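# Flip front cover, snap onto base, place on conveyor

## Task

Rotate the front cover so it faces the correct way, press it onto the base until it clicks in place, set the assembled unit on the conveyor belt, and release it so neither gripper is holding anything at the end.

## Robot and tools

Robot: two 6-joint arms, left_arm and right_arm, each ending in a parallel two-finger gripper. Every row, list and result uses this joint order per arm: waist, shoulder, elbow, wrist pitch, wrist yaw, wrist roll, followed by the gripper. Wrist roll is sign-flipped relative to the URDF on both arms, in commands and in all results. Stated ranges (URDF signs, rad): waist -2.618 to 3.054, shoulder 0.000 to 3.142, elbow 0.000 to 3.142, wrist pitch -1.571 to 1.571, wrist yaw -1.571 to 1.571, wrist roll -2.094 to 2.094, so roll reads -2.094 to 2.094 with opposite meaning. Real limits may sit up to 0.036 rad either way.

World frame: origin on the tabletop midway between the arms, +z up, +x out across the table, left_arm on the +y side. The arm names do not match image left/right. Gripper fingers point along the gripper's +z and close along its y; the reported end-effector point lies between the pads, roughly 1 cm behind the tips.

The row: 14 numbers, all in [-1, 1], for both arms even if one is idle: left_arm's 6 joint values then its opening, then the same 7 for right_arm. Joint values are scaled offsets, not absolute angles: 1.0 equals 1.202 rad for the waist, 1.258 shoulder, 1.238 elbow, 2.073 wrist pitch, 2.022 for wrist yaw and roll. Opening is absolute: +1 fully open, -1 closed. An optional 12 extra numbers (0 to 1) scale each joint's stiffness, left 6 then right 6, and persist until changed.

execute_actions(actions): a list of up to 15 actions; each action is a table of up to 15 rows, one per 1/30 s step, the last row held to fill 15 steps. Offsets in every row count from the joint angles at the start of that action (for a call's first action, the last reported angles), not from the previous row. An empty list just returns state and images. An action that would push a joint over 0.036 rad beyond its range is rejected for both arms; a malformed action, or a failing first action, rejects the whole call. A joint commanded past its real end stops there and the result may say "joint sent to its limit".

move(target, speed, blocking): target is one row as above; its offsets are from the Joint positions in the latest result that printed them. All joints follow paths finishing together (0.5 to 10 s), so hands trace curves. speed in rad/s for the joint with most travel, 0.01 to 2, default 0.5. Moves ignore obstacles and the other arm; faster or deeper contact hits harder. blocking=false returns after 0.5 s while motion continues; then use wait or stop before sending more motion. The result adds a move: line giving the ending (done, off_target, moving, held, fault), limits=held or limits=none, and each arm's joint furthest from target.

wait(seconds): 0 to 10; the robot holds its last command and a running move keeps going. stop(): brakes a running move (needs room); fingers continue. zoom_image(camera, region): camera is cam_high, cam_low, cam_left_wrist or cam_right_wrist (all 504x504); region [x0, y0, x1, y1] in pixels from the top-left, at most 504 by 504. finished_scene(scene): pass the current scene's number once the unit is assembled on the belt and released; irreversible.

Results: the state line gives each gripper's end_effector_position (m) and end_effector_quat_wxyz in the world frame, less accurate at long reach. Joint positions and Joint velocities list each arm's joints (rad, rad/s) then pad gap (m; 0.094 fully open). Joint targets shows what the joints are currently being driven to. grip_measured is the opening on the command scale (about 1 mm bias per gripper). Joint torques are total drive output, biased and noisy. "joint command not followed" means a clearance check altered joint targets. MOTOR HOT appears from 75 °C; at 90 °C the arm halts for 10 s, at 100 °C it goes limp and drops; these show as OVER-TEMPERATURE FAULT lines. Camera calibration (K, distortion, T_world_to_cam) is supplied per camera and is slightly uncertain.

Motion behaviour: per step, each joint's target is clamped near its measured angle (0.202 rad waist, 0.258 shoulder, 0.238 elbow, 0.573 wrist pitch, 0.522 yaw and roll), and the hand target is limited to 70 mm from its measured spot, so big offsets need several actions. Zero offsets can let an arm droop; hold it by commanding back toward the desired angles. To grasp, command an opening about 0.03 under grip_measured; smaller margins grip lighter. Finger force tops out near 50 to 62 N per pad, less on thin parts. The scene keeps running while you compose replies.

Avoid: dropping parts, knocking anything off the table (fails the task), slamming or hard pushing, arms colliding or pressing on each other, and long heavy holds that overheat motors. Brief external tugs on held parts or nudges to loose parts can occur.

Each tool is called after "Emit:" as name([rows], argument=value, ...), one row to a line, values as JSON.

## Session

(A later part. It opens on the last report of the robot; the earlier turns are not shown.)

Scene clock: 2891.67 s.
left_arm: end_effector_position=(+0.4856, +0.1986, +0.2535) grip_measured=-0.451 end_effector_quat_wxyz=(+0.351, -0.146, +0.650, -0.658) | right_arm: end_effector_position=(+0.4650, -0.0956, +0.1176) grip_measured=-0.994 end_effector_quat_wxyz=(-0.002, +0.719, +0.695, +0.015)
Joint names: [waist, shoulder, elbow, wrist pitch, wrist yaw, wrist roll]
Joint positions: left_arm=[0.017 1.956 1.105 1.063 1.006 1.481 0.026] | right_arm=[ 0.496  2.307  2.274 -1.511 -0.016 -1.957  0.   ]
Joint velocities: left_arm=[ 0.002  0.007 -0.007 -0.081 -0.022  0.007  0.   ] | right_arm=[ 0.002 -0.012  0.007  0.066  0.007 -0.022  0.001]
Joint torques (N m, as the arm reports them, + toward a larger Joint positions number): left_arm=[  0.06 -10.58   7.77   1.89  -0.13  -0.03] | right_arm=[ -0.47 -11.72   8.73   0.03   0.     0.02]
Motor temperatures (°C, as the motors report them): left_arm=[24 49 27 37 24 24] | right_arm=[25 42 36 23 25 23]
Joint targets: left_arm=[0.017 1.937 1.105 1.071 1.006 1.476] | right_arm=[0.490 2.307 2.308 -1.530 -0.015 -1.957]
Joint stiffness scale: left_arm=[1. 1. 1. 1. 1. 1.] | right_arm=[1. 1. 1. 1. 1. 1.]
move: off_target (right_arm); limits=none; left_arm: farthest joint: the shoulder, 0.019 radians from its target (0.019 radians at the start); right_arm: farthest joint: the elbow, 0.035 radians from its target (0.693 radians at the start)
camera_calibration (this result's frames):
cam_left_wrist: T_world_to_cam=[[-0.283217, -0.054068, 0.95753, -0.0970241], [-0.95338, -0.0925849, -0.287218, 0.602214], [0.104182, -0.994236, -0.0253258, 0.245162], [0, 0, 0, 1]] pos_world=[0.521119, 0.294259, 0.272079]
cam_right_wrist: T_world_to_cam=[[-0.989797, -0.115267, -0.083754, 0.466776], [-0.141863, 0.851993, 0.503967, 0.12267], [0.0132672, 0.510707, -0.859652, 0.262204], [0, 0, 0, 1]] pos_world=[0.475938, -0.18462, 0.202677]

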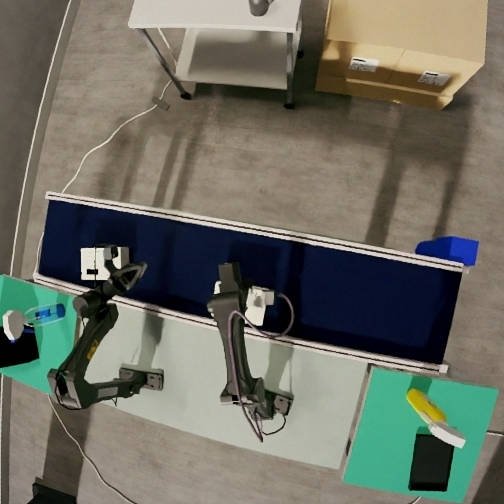

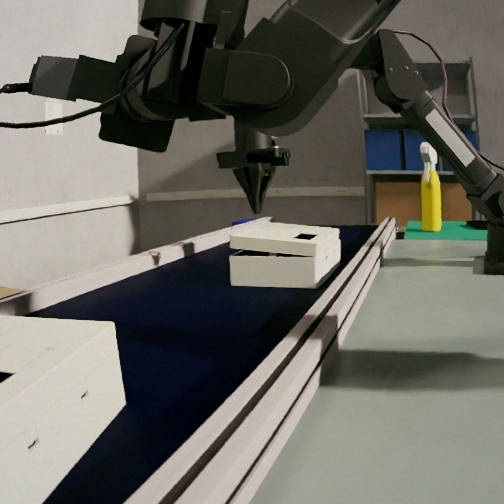

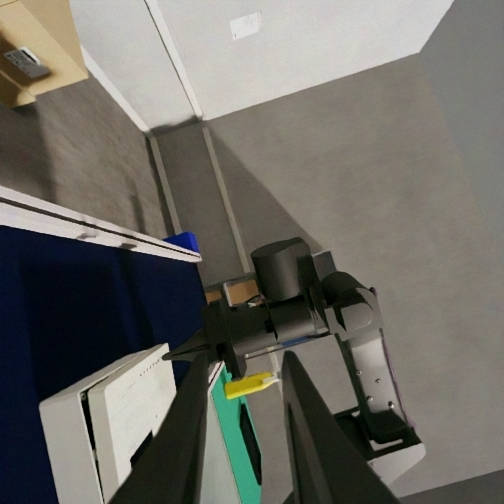

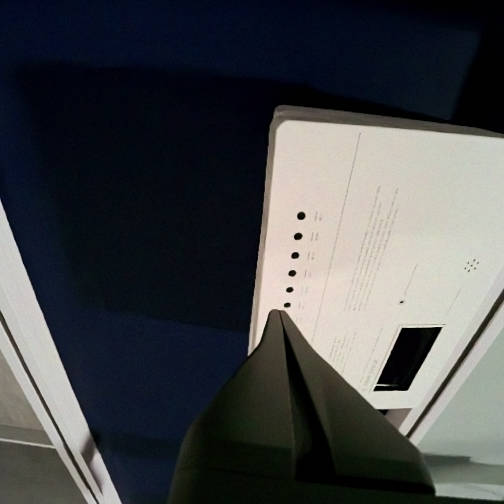

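Emit:
execute_actions([
  [[0,-0.015,0,0.004,0,0,-0.45,-0.005,0.004,0.0275,-0.009,0,0,-1],[0,-0.015,0,0.004,0,0,-0.45,-0.005,0.008,0.0275,-0.009,0,0,-1],[0,-0.015,0,0.004,0,0,-0.45,-0.005,0.012,0.0275,-0.009,0,0,-1],[0,-0.015,0,0.004,0,0,-0.45,-0.005,0.016,0.0275,-0.009,0,0,-1],[0,-0.015,0,0.004,0,0,-0.45,-0.005,0.020,0.0275,-0.009,0,0,-1],[0,-0.015,0,0.004,0,0,-0.45,-0.005,0.024,0.0275,-0.009,0,0,-1]],
])

Emit:
zoom_image(camera="cam_low", region=[210, 170, 360, 300])

Scene clock: 2953.10 s.
left_arm: end_effector_position=(+0.4856, +0.1986, +0.2535) grip_measured=-0.451 end_effector_quat_wxyz=(+0.349, -0.147, +0.650, -0.659) | right_arm: end_effector_position=(+0.4644, -0.0958, +0.1019) grip_measured=-0.994 end_effector_quat_wxyz=(-0.010, +0.719, +0.694, -0.002)
Joint names: [waist, shoulder, elbow, wrist pitch, wrist yaw, wrist roll]
Joint positions: left_arm=[0.017 1.956 1.105 1.063 1.006 1.485 0.026] | right_arm=[ 0.496  2.344  2.274 -1.512 -0.016 -1.957  0.   ]
Joint velocities: left_arm=[ 0.007 -0.012  0.002 -0.037 -0.007  0.051  0.   ] | right_arm=[ 0.007 -0.012  0.002 -0.037  0.037  0.081 -0.001]
Joint torques (N m, as the arm reports them, + toward a larger Joint positions number): left_arm=[ -0.1  -10.41   7.82   1.87  -0.12  -0.1 ] | right_arm=[ -0.56 -12.41   8.65  -0.04  -0.01   0.02]
Motor temperatures (°C, as the motors report them): left_arm=[24 49 27 37 24 24] | right_arm=[25 48 36 23 25 23]
Joint targets: left_arm=[0.017 1.937 1.105 1.071 1.006 1.481] | right_arm=[0.490 2.337 2.308 -1.530 -0.016 -1.957]
Joint stiffness scale: left_arm=[1. 1. 1. 1. 1. 1.] | right_arm=[1. 1. 1. 1. 1. 1.]
camera_calibration (this result's frames):
cam_left_wrist: T_world_to_cam=[[-0.27994, -0.0510819, 0.958658, -0.0994944], [-0.954413, -0.0929397, -0.283653, 0.601882], [0.103587, -0.994361, -0.0227357, 0.244819], [0, 0, 0, 1]] pos_world=[0.521231, 0.294295, 0.271672]
cam_right_wrist: T_world_to_cam=[[-0.992118, -0.116116, -0.0471046, 0.462122], [-0.124102, 0.858497, 0.497576, 0.123737], [-0.0173377, 0.4995, -0.86614, 0.262573], [0, 0, 0, 1]] pos_world=[0.478388, -0.183723, 0.187625]

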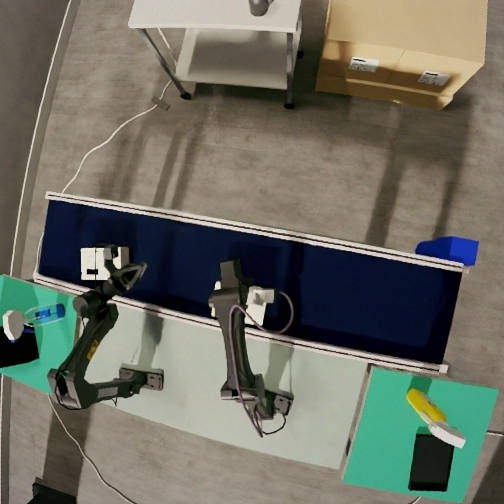

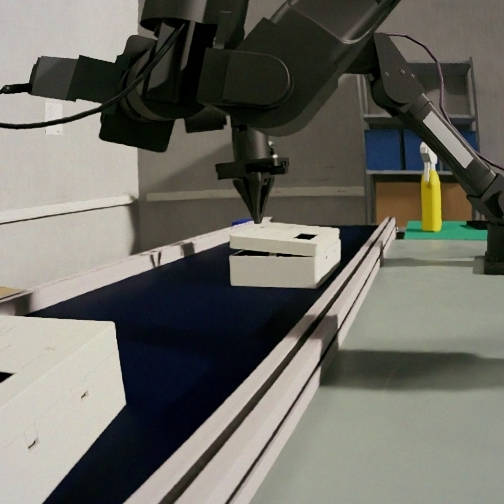

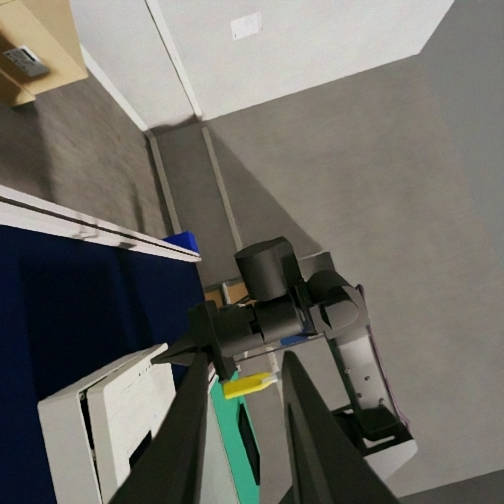

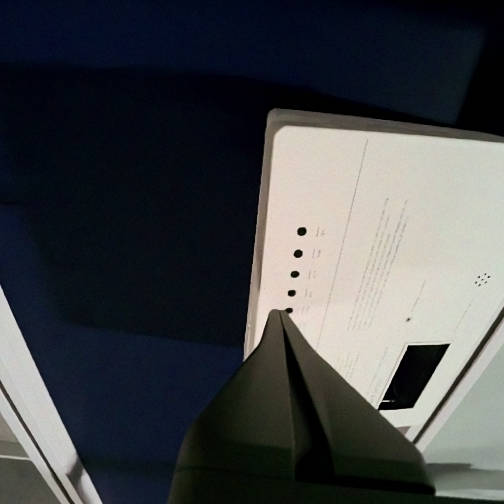

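Region (210, 170, 360, 300) of cam_low's 504x504 image, scaled by 3.360, with more detail than that image has; it fills the top 437 rows of this view, and the rest is white.

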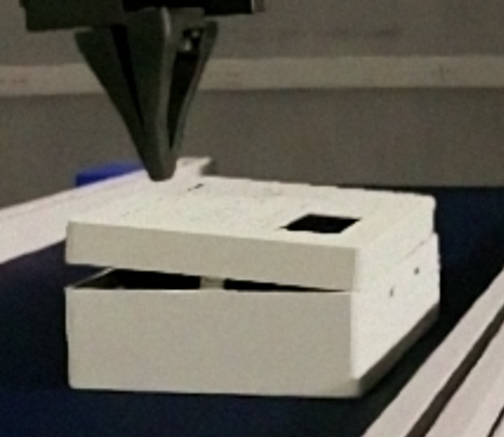

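Emit:
execute_actions([
  [[0,-0.015,0,0.004,0,0,-0.45,-0.005,-0.004,0.0275,-0.009,0,0,-1],[0,-0.015,0,0.004,0,0,-0.45,-0.005,-0.002,0.0275,-0.009,0,0,-1],[0,-0.015,0,0.004,0,0,-0.45,-0.005,0.0,0.0275,-0.009,0,0,-1],[0,-0.015,0,0.004,0,0,-0.45,-0.005,0.002,0.0275,-0.009,0,0,-1],[0,-0.015,0,0.004,0,0,-0.45,-0.005,0.004,0.0275,-0.009,0,0,-1]],
])

Emit:
zoom_image(camera="cam_low", region=[210, 170, 360, 300])

Scene clock: 2966.93 s.
left_arm: end_effector_position=(+0.4856, +0.1986, +0.2535) grip_measured=-0.451 end_effector_quat_wxyz=(+0.348, -0.149, +0.649, -0.660) | right_arm: end_effector_position=(+0.4644, -0.0958, +0.1019) grip_measured=-0.994 end_effector_quat_wxyz=(-0.010, +0.719, +0.694, -0.002)
Joint names: [waist, shoulder, elbow, wrist pitch, wrist yaw, wrist roll]
Joint positions: left_arm=[0.017 1.956 1.105 1.063 1.006 1.49  0.026] | right_arm=[ 0.496  2.344  2.274 -1.512 -0.016 -1.957  0.   ]
Joint velocities: left_arm=[ 0.002  0.017 -0.007  0.037  0.007 -0.007 -0.001] | right_arm=[ 0.007  0.007 -0.032 -0.037 -0.022 -0.007  0.   ]
Joint torques (N m, as the arm reports them, + toward a larger Joint positions number): left_arm=[  0.02 -10.55   7.86   1.88  -0.15  -0.06] | right_arm=[ -0.56 -11.57   8.67  -0.06  -0.01   0.02]
Motor temperatures (°C, as the motors report them): left_arm=[24 49 27 37 24 24] | right_arm=[25 49 36 23 25 23]
Joint targets: left_arm=[0.017 1.937 1.105 1.071 1.006 1.486] | right_arm=[0.490 2.349 2.308 -1.531 -0.016 -1.957]
Joint stiffness scale: left_arm=[1. 1. 1. 1. 1. 1.] | right_arm=[1. 1. 1. 1. 1. 1.]
camera_calibration (this result's frames):
cam_left_wrist: T_world_to_cam=[[-0.276383, -0.0478451, 0.959856, -0.102168], [-0.955517, -0.0933115, -0.279785, 0.601511], [0.102952, -0.994487, -0.0199271, 0.24444], [0, 0, 0, 1]] pos_world=[0.521352, 0.294332, 0.271232]
cam_right_wrist: T_world_to_cam=[[-0.992118, -0.116116, -0.0471046, 0.462122], [-0.124102, 0.858497, 0.497576, 0.123737], [-0.0173377, 0.4995, -0.86614, 0.262573], [0, 0, 0, 1]] pos_world=[0.478388, -0.183723, 0.187625]

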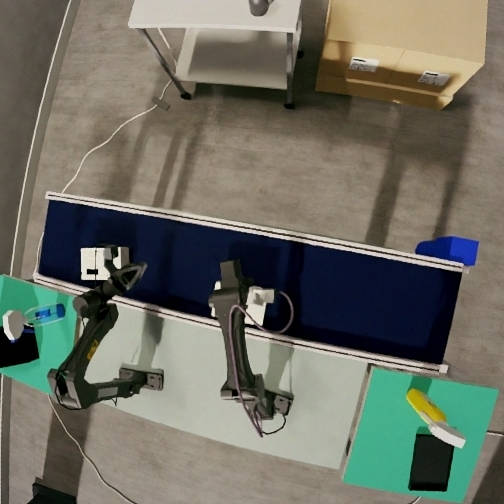

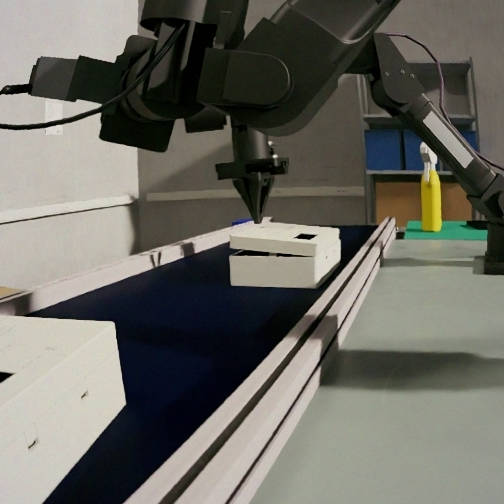

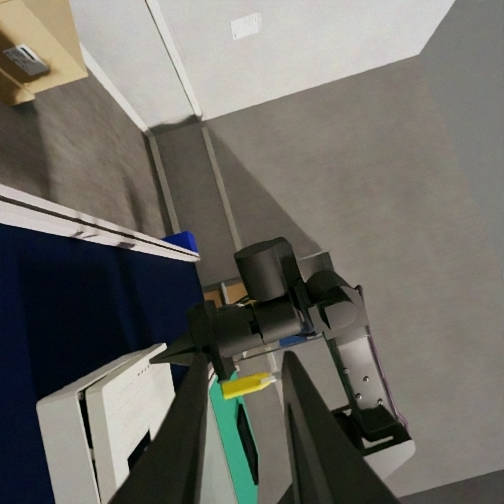

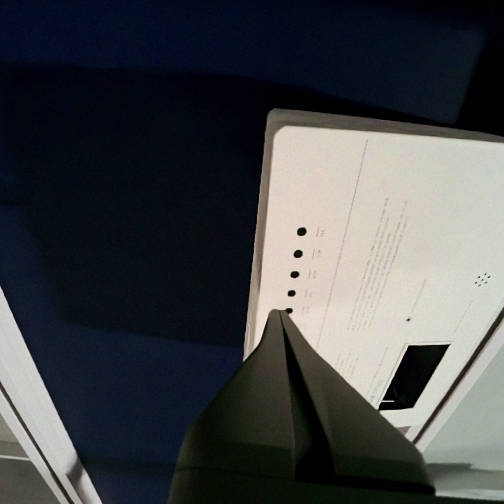

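Region (210, 170, 360, 300) of cam_low's 504x504 image, scaled by 3.360, with more detail than that image has; it fills the top 437 rows of this view, and the rest is white.

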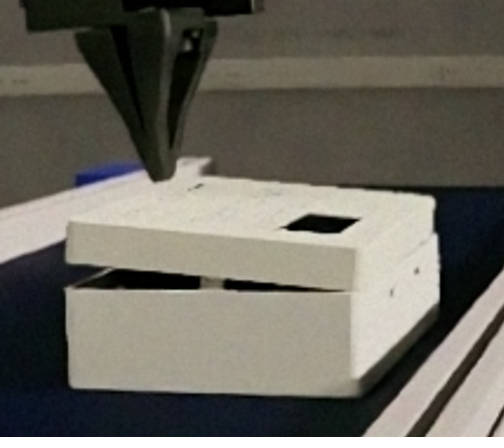

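Emit:
execute_actions([
  [[0,-0.015,0,0.004,0,0,-0.45,-0.005,0.004,0.020,-0.009,0,0,-1],[0,-0.015,0,0.004,0,0,-0.45,-0.005,0.004,0.012,-0.009,0,0,-1],[0,-0.015,0,0.004,0,0,-0.45,-0.005,0.004,0.005,-0.009,0,0,-1],[0,-0.015,0,0.004,0,0,-0.45,-0.005,0.004,-0.002,-0.009,0,0,-1],[0,-0.015,0,0.004,0,0,-0.45,-0.005,0.004,-0.007,-0.009,0,0,-1],[0,-0.015,0,0.004,0,0,-0.45,-0.005,0.004,-0.011,-0.009,0,0,-1],[0,-0.015,0,0.004,0,0,-0.45,-0.005,0.004,-0.015,-0.009,0,0,-1]],
])

Emit:
zoom_image(camera="cam_low", region=[210, 170, 360, 300])

Scene clock: 2986.53 s.
left_arm: end_effector_position=(+0.4856, +0.1986, +0.2535) grip_measured=-0.451 end_effector_quat_wxyz=(+0.346, -0.150, +0.649, -0.661) | right_arm: end_effector_position=(+0.4644, -0.0958, +0.1019) grip_measured=-0.994 end_effector_quat_wxyz=(-0.010, +0.719, +0.694, -0.002)
Joint names: [waist, shoulder, elbow, wrist pitch, wrist yaw, wrist roll]
Joint positions: left_arm=[0.017 1.956 1.105 1.063 1.006 1.495 0.026] | right_arm=[ 0.496  2.344  2.274 -1.512 -0.016 -1.957  0.   ]
Joint velocities: left_arm=[-0.012  0.002  0.007 -0.022 -0.007 -0.022  0.   ] | right_arm=[-0.002 -0.007 -0.007  0.066 -0.007 -0.007  0.   ]
Joint torques (N m, as the arm reports them, + toward a larger Joint positions number): left_arm=[  0.02 -10.48   7.91   1.84  -0.12  -0.07] | right_arm=[ -0.57 -11.58   4.4   -0.06  -0.01   0.01]
Motor temperatures (°C, as the motors report them): left_arm=[24 49 27 36 24 24] | right_arm=[25 49 36 23 25 23]
Joint targets: left_arm=[0.017 1.937 1.105 1.071 1.006 1.491] | right_arm=[0.490 2.349 2.255 -1.531 -0.016 -1.957]
Joint stiffness scale: left_arm=[1. 1. 1. 1. 1. 1.] | right_arm=[1. 1. 1. 1. 1. 1.]
camera_calibration (this result's frames):
cam_left_wrist: T_world_to_cam=[[-0.27282, -0.0446064, 0.96103, -0.104839], [-0.956608, -0.0936703, -0.275912, 0.60113], [0.102327, -0.994604, -0.0171157, 0.244054], [0, 0, 0, 1]] pos_world=[0.52147, 0.294368, 0.27079]
cam_right_wrist: T_world_to_cam=[[-0.992118, -0.116116, -0.0471046, 0.462122], [-0.124102, 0.858497, 0.497576, 0.123737], [-0.0173377, 0.4995, -0.86614, 0.262573], [0, 0, 0, 1]] pos_world=[0.478388, -0.183723, 0.187625]

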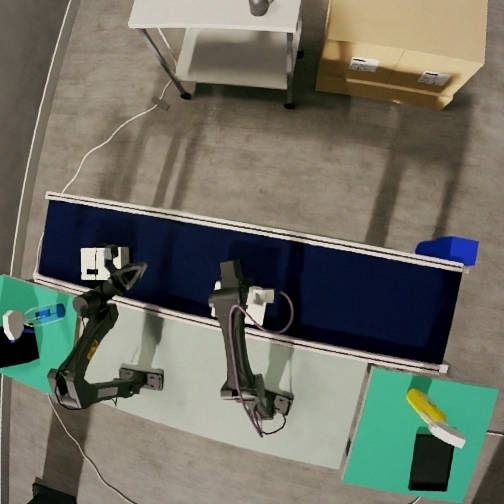

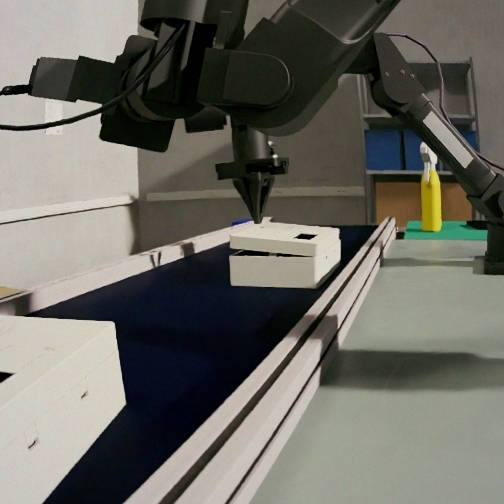

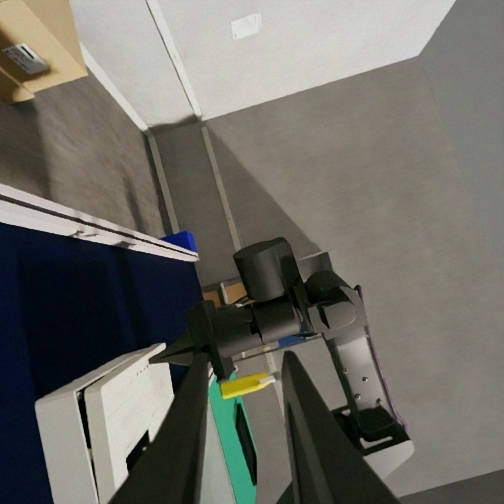

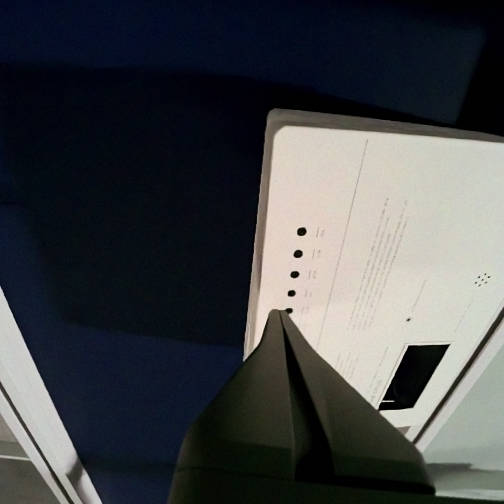

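Region (210, 170, 360, 300) of cam_low's 504x504 image, scaled by 3.360, with more detail than that image has; it fills the top 437 rows of this view, and the rest is white.

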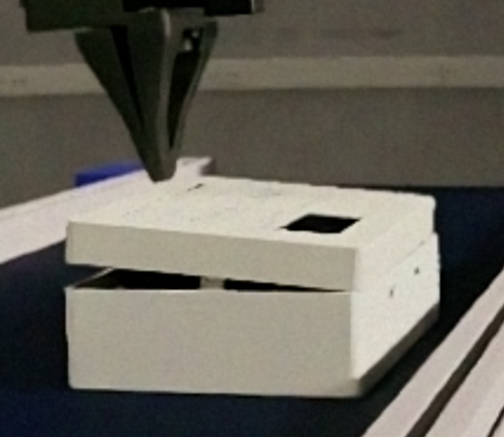

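Emit:
execute_actions([
  [[0,-0.015,0,0.004,0,0,-0.45,-0.005,0.004,-0.018,-0.009,0,0,-1],[0,-0.015,0,0.004,0,0,-0.45,-0.005,0.004,-0.021,-0.009,0,0,-1],[0,-0.015,0,0.004,0,0,-0.45,-0.005,0.004,-0.024,-0.009,0,0,-1],[0,-0.015,0,0.004,0,0,-0.45,-0.005,0.004,-0.027,-0.009,0,0,-1],[0,-0.015,0,0.004,0,0,-0.45,-0.005,0.004,-0.030,-0.009,0,0,-1],[0,-0.015,0,0.004,0,0,-0.45,-0.005,0.004,-0.033,-0.009,0,0,-1]],
])

Emit:
zoom_image(camera="cam_low", region=[210, 170, 360, 300])

Scene clock: 2996.57 s.
left_arm: end_effector_position=(+0.4856, +0.1986, +0.2535) grip_measured=-0.451 end_effector_quat_wxyz=(+0.345, -0.152, +0.649, -0.661) | right_arm: end_effector_position=(+0.4595, -0.0975, +0.0964) grip_measured=-0.994 end_effector_quat_wxyz=(-0.015, +0.719, +0.694, -0.013)
Joint names: [waist, shoulder, elbow, wrist pitch, wrist yaw, wrist roll]
Joint positions: left_arm=[0.017 1.956 1.105 1.063 1.006 1.5   0.026] | right_arm=[ 0.496  2.344  2.251 -1.514 -0.017 -1.957  0.   ]
Joint velocities: left_arm=[ 0.007 -0.007  0.007  0.022 -0.007  0.139 -0.001] | right_arm=[ 0.007 -0.017 -0.012  0.066  0.022 -0.022 -0.001]
Joint torques (N m, as the arm reports them, + toward a larger Joint positions number): left_arm=[ -0.01 -10.44   7.84   1.86  -0.12  -0.04] | right_arm=[ -0.57 -11.45   4.45  -0.1    0.01   0.02]
Motor temperatures (°C, as the motors report them): left_arm=[24 49 27 36 24 24] | right_arm=[25 49 34 23 25 23]
Joint targets: left_arm=[0.017 1.937 1.105 1.071 1.006 1.495] | right_arm=[0.490 2.349 2.233 -1.530 -0.016 -1.957]
Joint stiffness scale: left_arm=[1. 1. 1. 1. 1. 1.] | right_arm=[1. 1. 1. 1. 1. 1.]
camera_calibration (this result's frames):
cam_left_wrist: T_world_to_cam=[[-0.269526, -0.0416153, 0.962094, -0.107302], [-0.957602, -0.0939899, -0.272333, 0.600769], [0.10176, -0.994703, -0.0145182, 0.243691], [0, 0, 0, 1]] pos_world=[0.521579, 0.2944, 0.270382]
cam_right_wrist: T_world_to_cam=[[-0.992935, -0.116369, -0.0231961, 0.454857], [-0.112593, 0.862305, 0.493714, 0.122714], [-0.0374506, 0.492838, -0.869315, 0.267486], [0, 0, 0, 1]] pos_world=[0.475477, -0.184713, 0.182495]

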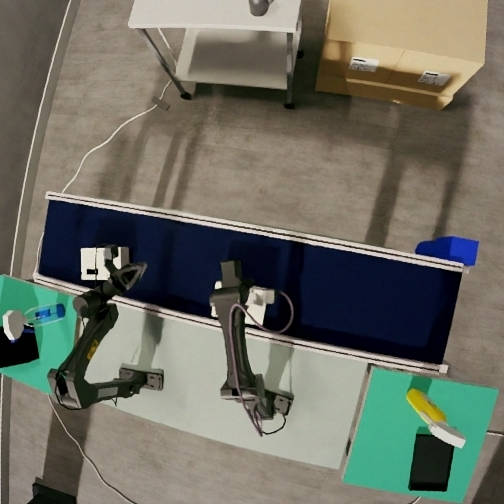

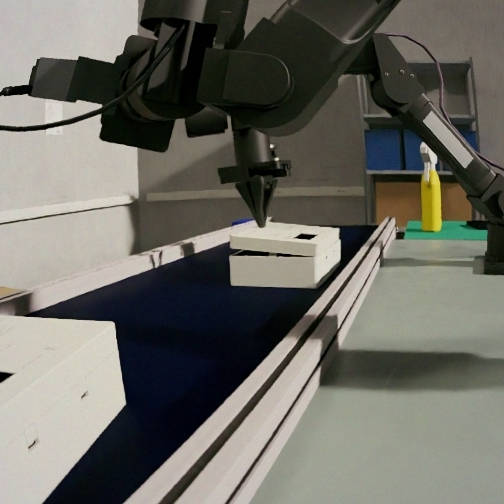

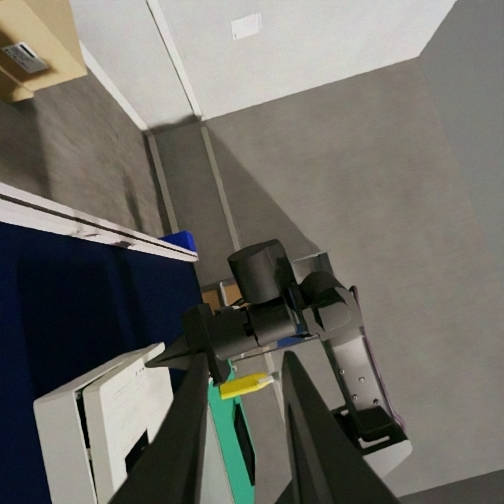

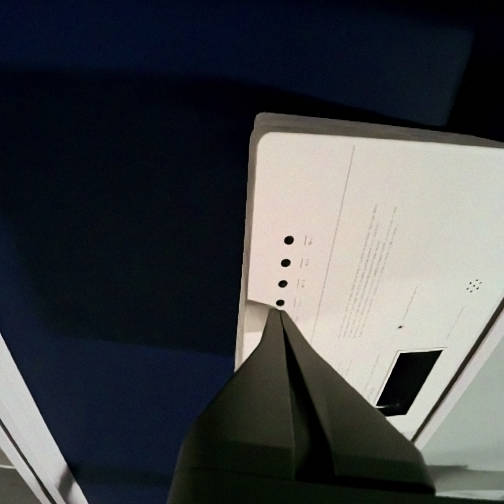

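Region (210, 170, 360, 300) of cam_low's 504x504 image, scaled by 3.360, with more detail than that image has; it fills the top 437 rows of this view, and the rest is white.

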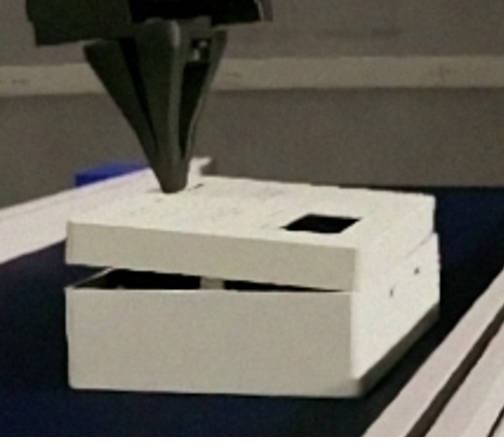

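Emit:
execute_actions([
  [[0,-0.015,0,0.004,0,0,-0.45,-0.005,0.004,-0.017,-0.008,0,0,-1],[0,-0.015,0,0.004,0,0,-0.45,-0.005,0.004,-0.020,-0.008,0,0,-1],[0,-0.015,0,0.004,0,0,-0.45,-0.005,0.004,-0.023,-0.008,0,0,-1],[0,-0.015,0,0.004,0,0,-0.45,-0.005,0.004,-0.026,-0.008,0,0,-1],[0,-0.015,0,0.004,0,0,-0.45,-0.005,0.004,-0.029,-0.008,0,0,-1],[0,-0.015,0,0.004,0,0,-0.45,-0.005,0.004,-0.031,-0.008,0,0,-1]],
])

Emit:
zoom_image(camera="cam_low", region=[210, 170, 360, 300])

Scene clock: 3005.00 s.
left_arm: end_effector_position=(+0.4856, +0.1986, +0.2535) grip_measured=-0.451 end_effector_quat_wxyz=(+0.343, -0.153, +0.648, -0.662) | right_arm: end_effector_position=(+0.4587, -0.0976, +0.0955) grip_measured=-0.994 end_effector_quat_wxyz=(-0.016, +0.719, +0.694, -0.015)
Joint names: [waist, shoulder, elbow, wrist pitch, wrist yaw, wrist roll]
Joint positions: left_arm=[0.017 1.956 1.105 1.063 1.006 1.505 0.026] | right_arm=[ 0.496  2.344  2.247 -1.514 -0.017 -1.957  0.   ]
Joint velocities: left_arm=[-0.007 -0.002 -0.002  0.007  0.022  0.037 -0.   ] | right_arm=[ 0.007 -0.002 -0.017 -0.022  0.007  0.066 -0.001]
Joint torques (N m, as the arm reports them, + toward a larger Joint positions number): left_arm=[ -0.02 -10.42   7.9    1.87  -0.14  -0.07] | right_arm=[ -0.56 -11.57   3.05  -0.09   0.     0.02]
Motor temperatures (°C, as the motors report them): left_arm=[24 49 27 36 24 24] | right_arm=[25 50 34 23 25 23]
Joint targets: left_arm=[0.017 1.937 1.105 1.071 1.006 1.500] | right_arm=[0.490 2.349 2.213 -1.531 -0.017 -1.957]
Joint stiffness scale: left_arm=[1. 1. 1. 1. 1. 1.] | right_arm=[1. 1. 1. 1. 1. 1.]
camera_calibration (this result's frames):
cam_left_wrist: T_world_to_cam=[[-0.265951, -0.0383734, 0.963223, -0.109968], [-0.958664, -0.0943235, -0.26845, 0.600367], [0.101156, -0.994802, -0.0117018, 0.24329], [0, 0, 0, 1]] pos_world=[0.521694, 0.294434, 0.269939]
cam_right_wrist: T_world_to_cam=[[-0.99302, -0.116353, -0.0193095, 0.453688], [-0.11067, 0.862602, 0.493629, 0.122359], [-0.0407786, 0.492321, -0.869458, 0.268226], [0, 0, 0, 1]] pos_world=[0.475, -0.184813, 0.181572]

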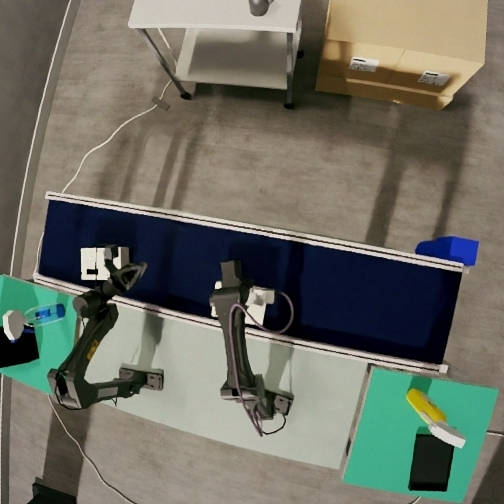

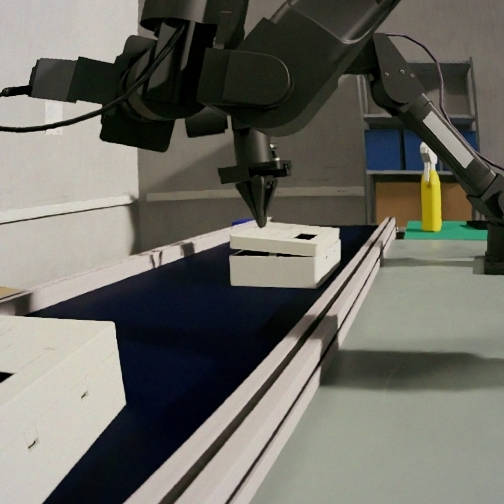

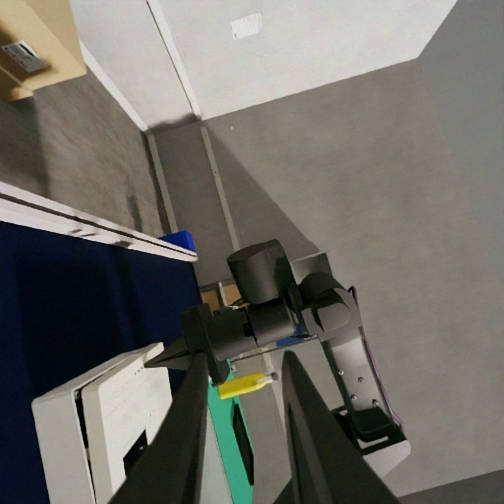

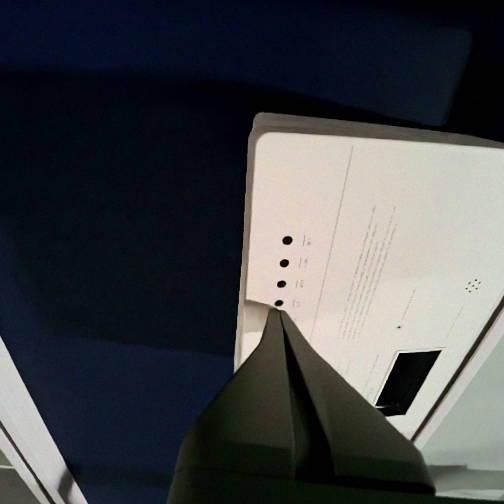

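Region (210, 170, 360, 300) of cam_low's 504x504 image, scaled by 3.360, with more detail than that image has; it fills the top 437 rows of this view, and the rest is white.

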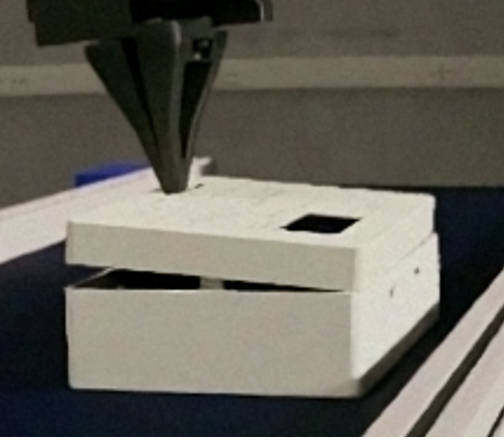

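Emit:
execute_actions([
  [[0,-0.015,0,0.004,0,0,-0.45,-0.005,0.008,-0.029,-0.008,0,0,-1],[0,-0.015,0,0.004,0,0,-0.45,-0.005,0.012,-0.031,-0.008,0,0,-1],[0,-0.015,0,0.004,0,0,-0.45,-0.005,0.016,-0.033,-0.008,0,0,-1],[0,-0.015,0,0.004,0,0,-0.45,-0.005,0.020,-0.035,-0.008,0,0,-1],[0,-0.015,0,0.004,0,0,-0.45,-0.005,0.024,-0.037,-0.008,0,0,-1],[0,-0.015,0,0.004,0,0,-0.45,-0.005,0.028,-0.039,-0.008,0,0,-1],[0,-0.015,0,0.004,0,0,-0.45,-0.005,0.032,-0.041,-0.008,0,0,-1],[0,-0.015,0,0.004,0,0,-0.45,-0.005,0.037,-0.044,-0.008,0,0,-1]],
])

Emit:
zoom_image(camera="cam_low", region=[210, 170, 360, 300])

Scene clock: 3037.03 s.
left_arm: end_effector_position=(+0.4856, +0.1986, +0.2535) grip_measured=-0.451 end_effector_quat_wxyz=(+0.341, -0.155, +0.648, -0.663) | right_arm: end_effector_position=(+0.4585, -0.0977, +0.0948) grip_measured=-0.994 end_effector_quat_wxyz=(-0.016, +0.719, +0.694, -0.015)
Joint names: [waist, shoulder, elbow, wrist pitch, wrist yaw, wrist roll]
Joint positions: left_arm=[0.017 1.956 1.105 1.063 1.006 1.51  0.026] | right_arm=[ 0.496  2.344  2.245 -1.512 -0.017 -1.957  0.   ]
Joint velocities: left_arm=[-0.007 -0.022 -0.007 -0.007  0.037  0.066  0.001] | right_arm=[-0.007  0.002 -0.017  0.007  0.007 -0.007 -0.   ]
Joint torques (N m, as the arm reports them, + toward a larger Joint positions number): left_arm=[  0.06 -10.42   7.9    1.88  -0.14   0.01] | right_arm=[-0.57 -8.34  1.68 -0.1  -0.01  0.02]
Motor temperatures (°C, as the motors report them): left_arm=[24 49 27 36 24 24] | right_arm=[25 50 32 23 25 23]
Joint targets: left_arm=[0.017 1.937 1.105 1.071 1.006 1.505] | right_arm=[0.490 2.390 2.193 -1.531 -0.017 -1.957]
Joint stiffness scale: left_arm=[1. 1. 1. 1. 1. 1.] | right_arm=[1. 1. 1. 1. 1. 1.]
camera_calibration (this result's frames):
cam_left_wrist: T_world_to_cam=[[-0.26237, -0.0351299, 0.964328, -0.112631], [-0.959713, -0.0946441, -0.264562, 0.599954], [0.100562, -0.994891, -0.00888281, 0.242881], [0, 0, 0, 1]] pos_world=[0.521808, 0.294466, 0.269496]
cam_right_wrist: T_world_to_cam=[[-0.99304, -0.11636, -0.0181965, 0.453395], [-0.11014, 0.862796, 0.493408, 0.122515], [-0.0417131, 0.491979, -0.869607, 0.26809], [0, 0, 0, 1]] pos_world=[0.474916, -0.184844, 0.180933]

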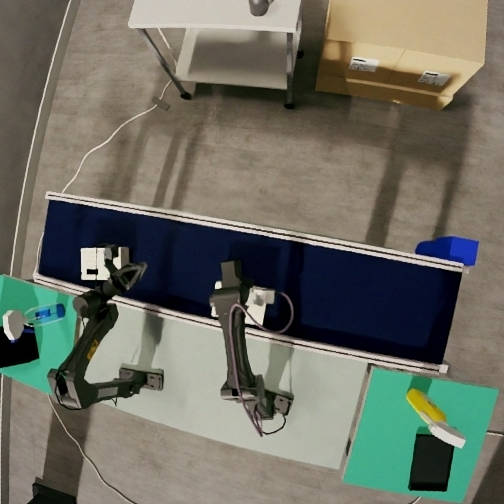

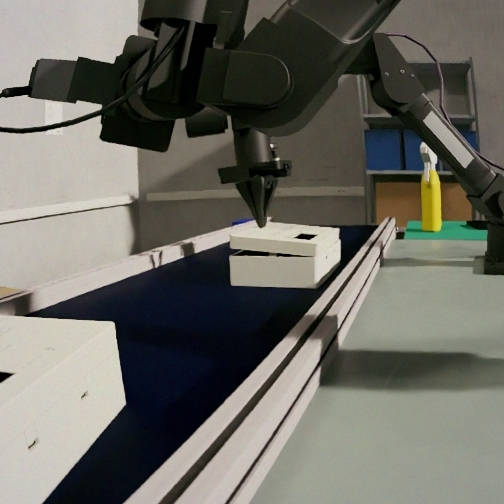

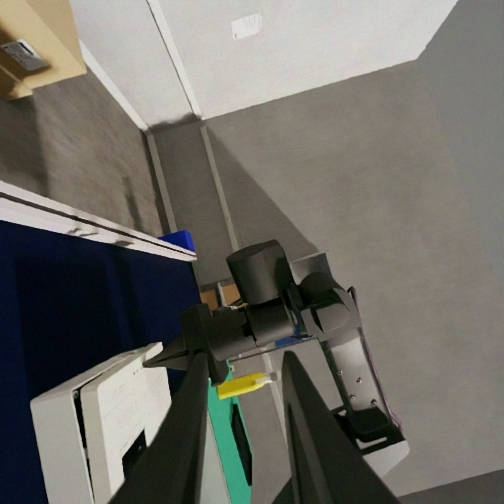

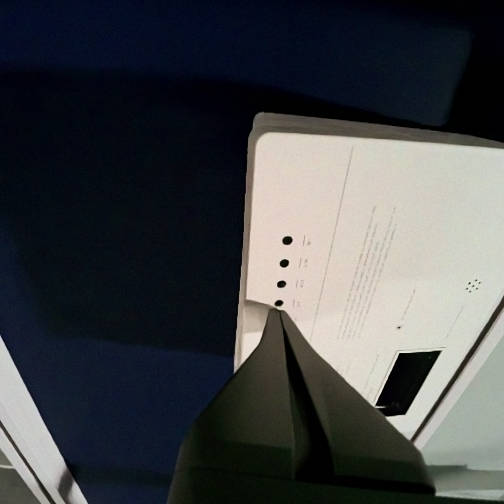

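Region (210, 170, 360, 300) of cam_low's 504x504 image, scaled by 3.360, with more detail than that image has; it fills the top 437 rows of this view, and the rest is white.

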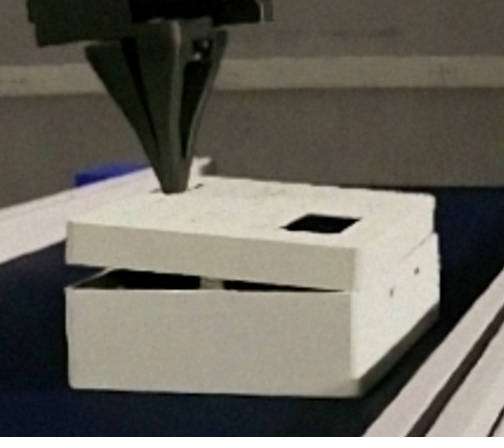

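Emit:
execute_actions([
  [[0,-0.015,0,0.004,0,0,-0.45,-0.005,0.041,-0.045,-0.009,0,0,-1],[0,-0.015,0,0.004,0,0,-0.45,-0.005,0.045,-0.047,-0.009,0,0,-1],[0,-0.015,0,0.004,0,0,-0.45,-0.005,0.049,-0.050,-0.009,0,0,-1],[0,-0.015,0,0.004,0,0,-0.45,-0.005,0.053,-0.052,-0.009,0,0,-1],[0,-0.015,0,0.004,0,0,-0.45,-0.005,0.057,-0.055,-0.009,0,0,-1],[0,-0.015,0,0.004,0,0,-0.45,-0.005,0.061,-0.057,-0.009,0,0,-1],[0,-0.015,0,0.004,0,0,-0.45,-0.005,0.066,-0.060,-0.009,0,0,-1],[0,-0.015,0,0.004,0,0,-0.45,-0.005,0.0715,-0.063,-0.009,0,0,-1]],
])

Emit:
zoom_image(camera="cam_low", region=[210, 170, 360, 300])

Scene clock: 3057.13 s.
left_arm: end_effector_position=(+0.4856, +0.1986, +0.2535) grip_measured=-0.451 end_effector_quat_wxyz=(+0.340, -0.157, +0.647, -0.664) | right_arm: end_effector_position=(+0.4582, -0.0978, +0.0933) grip_measured=-0.994 end_effector_quat_wxyz=(-0.017, +0.719, +0.694, -0.016)
Joint names: [waist, shoulder, elbow, wrist pitch, wrist yaw, wrist roll]
Joint positions: left_arm=[0.017 1.956 1.105 1.063 1.006 1.515 0.026] | right_arm=[ 0.496  2.344  2.239 -1.509 -0.017 -1.957  0.   ]
Joint velocities: left_arm=[-0.007 -0.002  0.002 -0.007 -0.022  0.066 -0.   ] | right_arm=[ 0.007  0.007 -0.002 -0.051  0.007  0.007 -0.   ]
Joint torques (N m, as the arm reports them, + toward a larger Joint positions number): left_arm=[  0.08 -10.46   7.85   1.87  -0.12  -0.05] | right_arm=[-0.57 -4.99  0.03 -0.14 -0.01  0.02]
Motor temperatures (°C, as the motors report them): left_arm=[24 49 27 36 24 24] | right_arm=[25 46 31 23 25 23]
Joint targets: left_arm=[0.017 1.937 1.105 1.071 1.006 1.510] | right_arm=[0.490 2.434 2.167 -1.531 -0.017 -1.957]
Joint stiffness scale: left_arm=[1. 1. 1. 1. 1. 1.] | right_arm=[1. 1. 1. 1. 1. 1.]
camera_calibration (this result's frames):
cam_left_wrist: T_world_to_cam=[[-0.258784, -0.0318849, 0.965409, -0.115292], [-0.960747, -0.0949517, -0.26067, 0.599531], [0.0999786, -0.994971, -0.00606136, 0.242465], [0, 0, 0, 1]] pos_world=[0.521921, 0.294496, 0.269053]
cam_right_wrist: T_world_to_cam=[[-0.993077, -0.116373, -0.0159706, 0.452828], [-0.10908, 0.863184, 0.492965, 0.122918], [-0.0435824, 0.491294, -0.869903, 0.267649], [0, 0, 0, 1]] pos_world=[0.474766, -0.184898, 0.179466]

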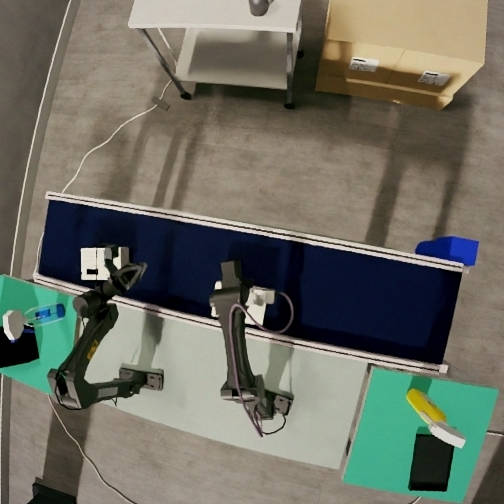

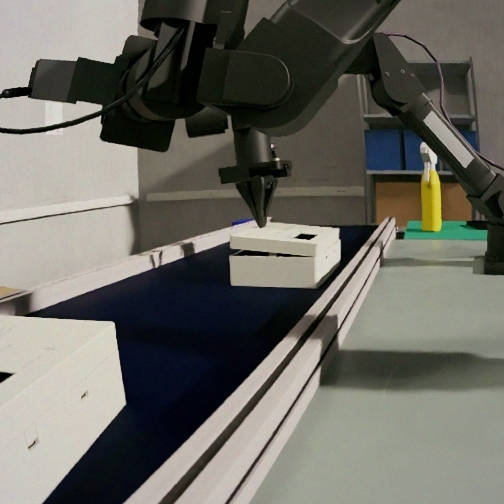

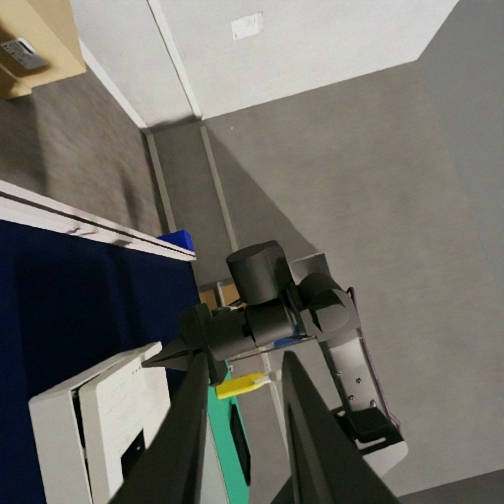

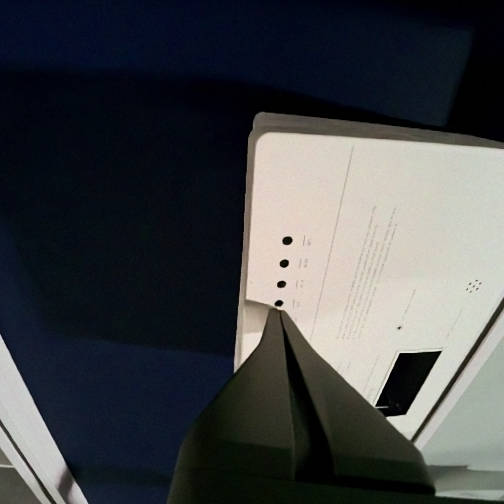

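Region (210, 170, 360, 300) of cam_low's 504x504 image, scaled by 3.360, with more detail than that image has; it fills the top 437 rows of this view, and the rest is white.

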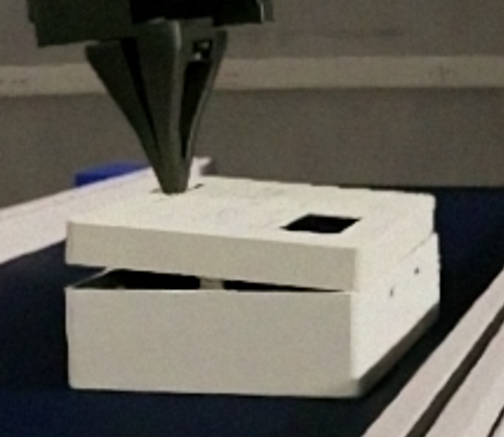

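Emit:
execute_actions([
  [[0,-0.015,0,0.004,0,0,-0.45,-0.005,0.073,-0.060,-0.0105,0,0,-1],[0,-0.015,0,0.004,0,0,-0.45,-0.005,0.075,-0.062,-0.0105,0,0,-1],[0,-0.015,0,0.004,0,0,-0.45,-0.005,0.077,-0.064,-0.0105,0,0,-1],[0,-0.015,0,0.004,0,0,-0.45,-0.005,0.079,-0.066,-0.0105,0,0,-1],[0,-0.015,0,0.004,0,0,-0.45,-0.005,0.081,-0.0675,-0.0105,0,0,-1],[0,-0.015,0,0.004,0,0,-0.45,-0.005,0.0835,-0.0687,-0.0105,0,0,-1]],
])

Emit:
zoom_image(camera="cam_low", region=[210, 170, 360, 300])

Scene clock: 3070.43 s.
left_arm: end_effector_position=(+0.4856, +0.1986, +0.2535) grip_measured=-0.451 end_effector_quat_wxyz=(+0.338, -0.158, +0.647, -0.665) | right_arm: end_effector_position=(+0.4580, -0.0978, +0.0927) grip_measured=-0.994 end_effector_quat_wxyz=(-0.017, +0.719, +0.694, -0.017)
Joint names: [waist, shoulder, elbow, wrist pitch, wrist yaw, wrist roll]
Joint positions: left_arm=[0.017 1.956 1.105 1.063 1.006 1.519 0.026] | right_arm=[ 0.496  2.344  2.236 -1.507 -0.018 -1.957  0.   ]
Joint velocities: left_arm=[-0.007  0.012  0.007 -0.022 -0.022 -0.022  0.   ] | right_arm=[-0.002  0.002  0.002 -0.022 -0.037 -0.022  0.   ]
Joint torques (N m, as the arm reports them, + toward a larger Joint positions number): left_arm=[  0.08 -10.44   7.82   1.87  -0.15  -0.02] | right_arm=[-0.58 -3.82 -0.82 -0.15  0.    0.02]
Motor temperatures (°C, as the motors report them): left_arm=[24 48 28 36 24 24] | right_arm=[25 43 31 23 25 23]
Joint targets: left_arm=[0.017 1.937 1.105 1.071 1.006 1.515] | right_arm=[0.490 2.449 2.153 -1.530 -0.018 -1.957]
Joint stiffness scale: left_arm=[1. 1. 1. 1. 1. 1.] | right_arm=[1. 1. 1. 1. 1. 1.]
camera_calibration (this result's frames):
cam_left_wrist: T_world_to_cam=[[-0.255468, -0.0288882, 0.966386, -0.117745], [-0.961689, -0.0952239, -0.257073, 0.59913], [0.0994494, -0.995037, -0.00345481, 0.242074], [0, 0, 0, 1]] pos_world=[0.522023, 0.294523, 0.268643]
cam_right_wrist: T_world_to_cam=[[-0.993098, -0.116357, -0.0147691, 0.452512], [-0.108471, 0.863204, 0.493065, 0.122935], [-0.0446231, 0.491264, -0.869867, 0.267543], [0, 0, 0, 1]] pos_world=[0.474662, -0.184899, 0.178795]

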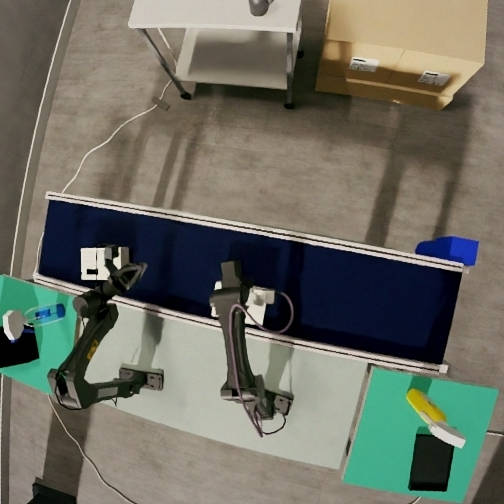

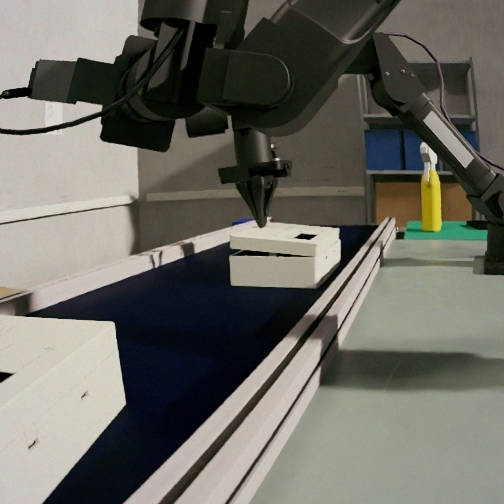

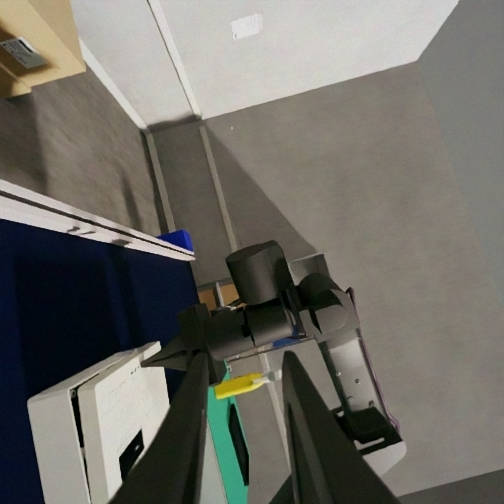

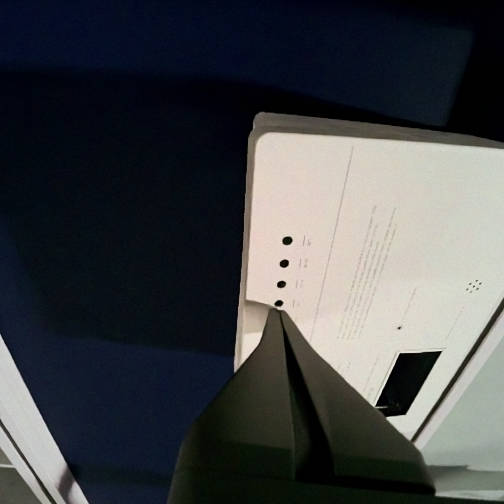

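Region (210, 170, 360, 300) of cam_low's 504x504 image, scaled by 3.360, with more detail than that image has; it fills the top 437 rows of this view, and the rest is white.

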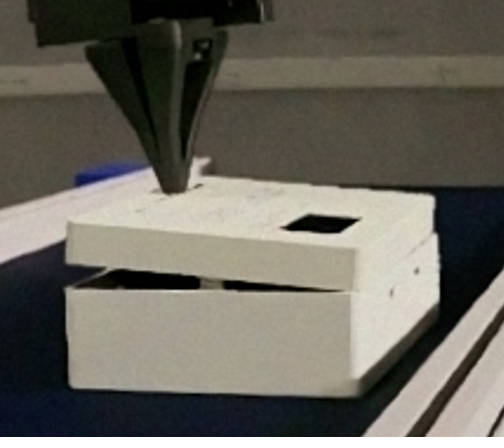

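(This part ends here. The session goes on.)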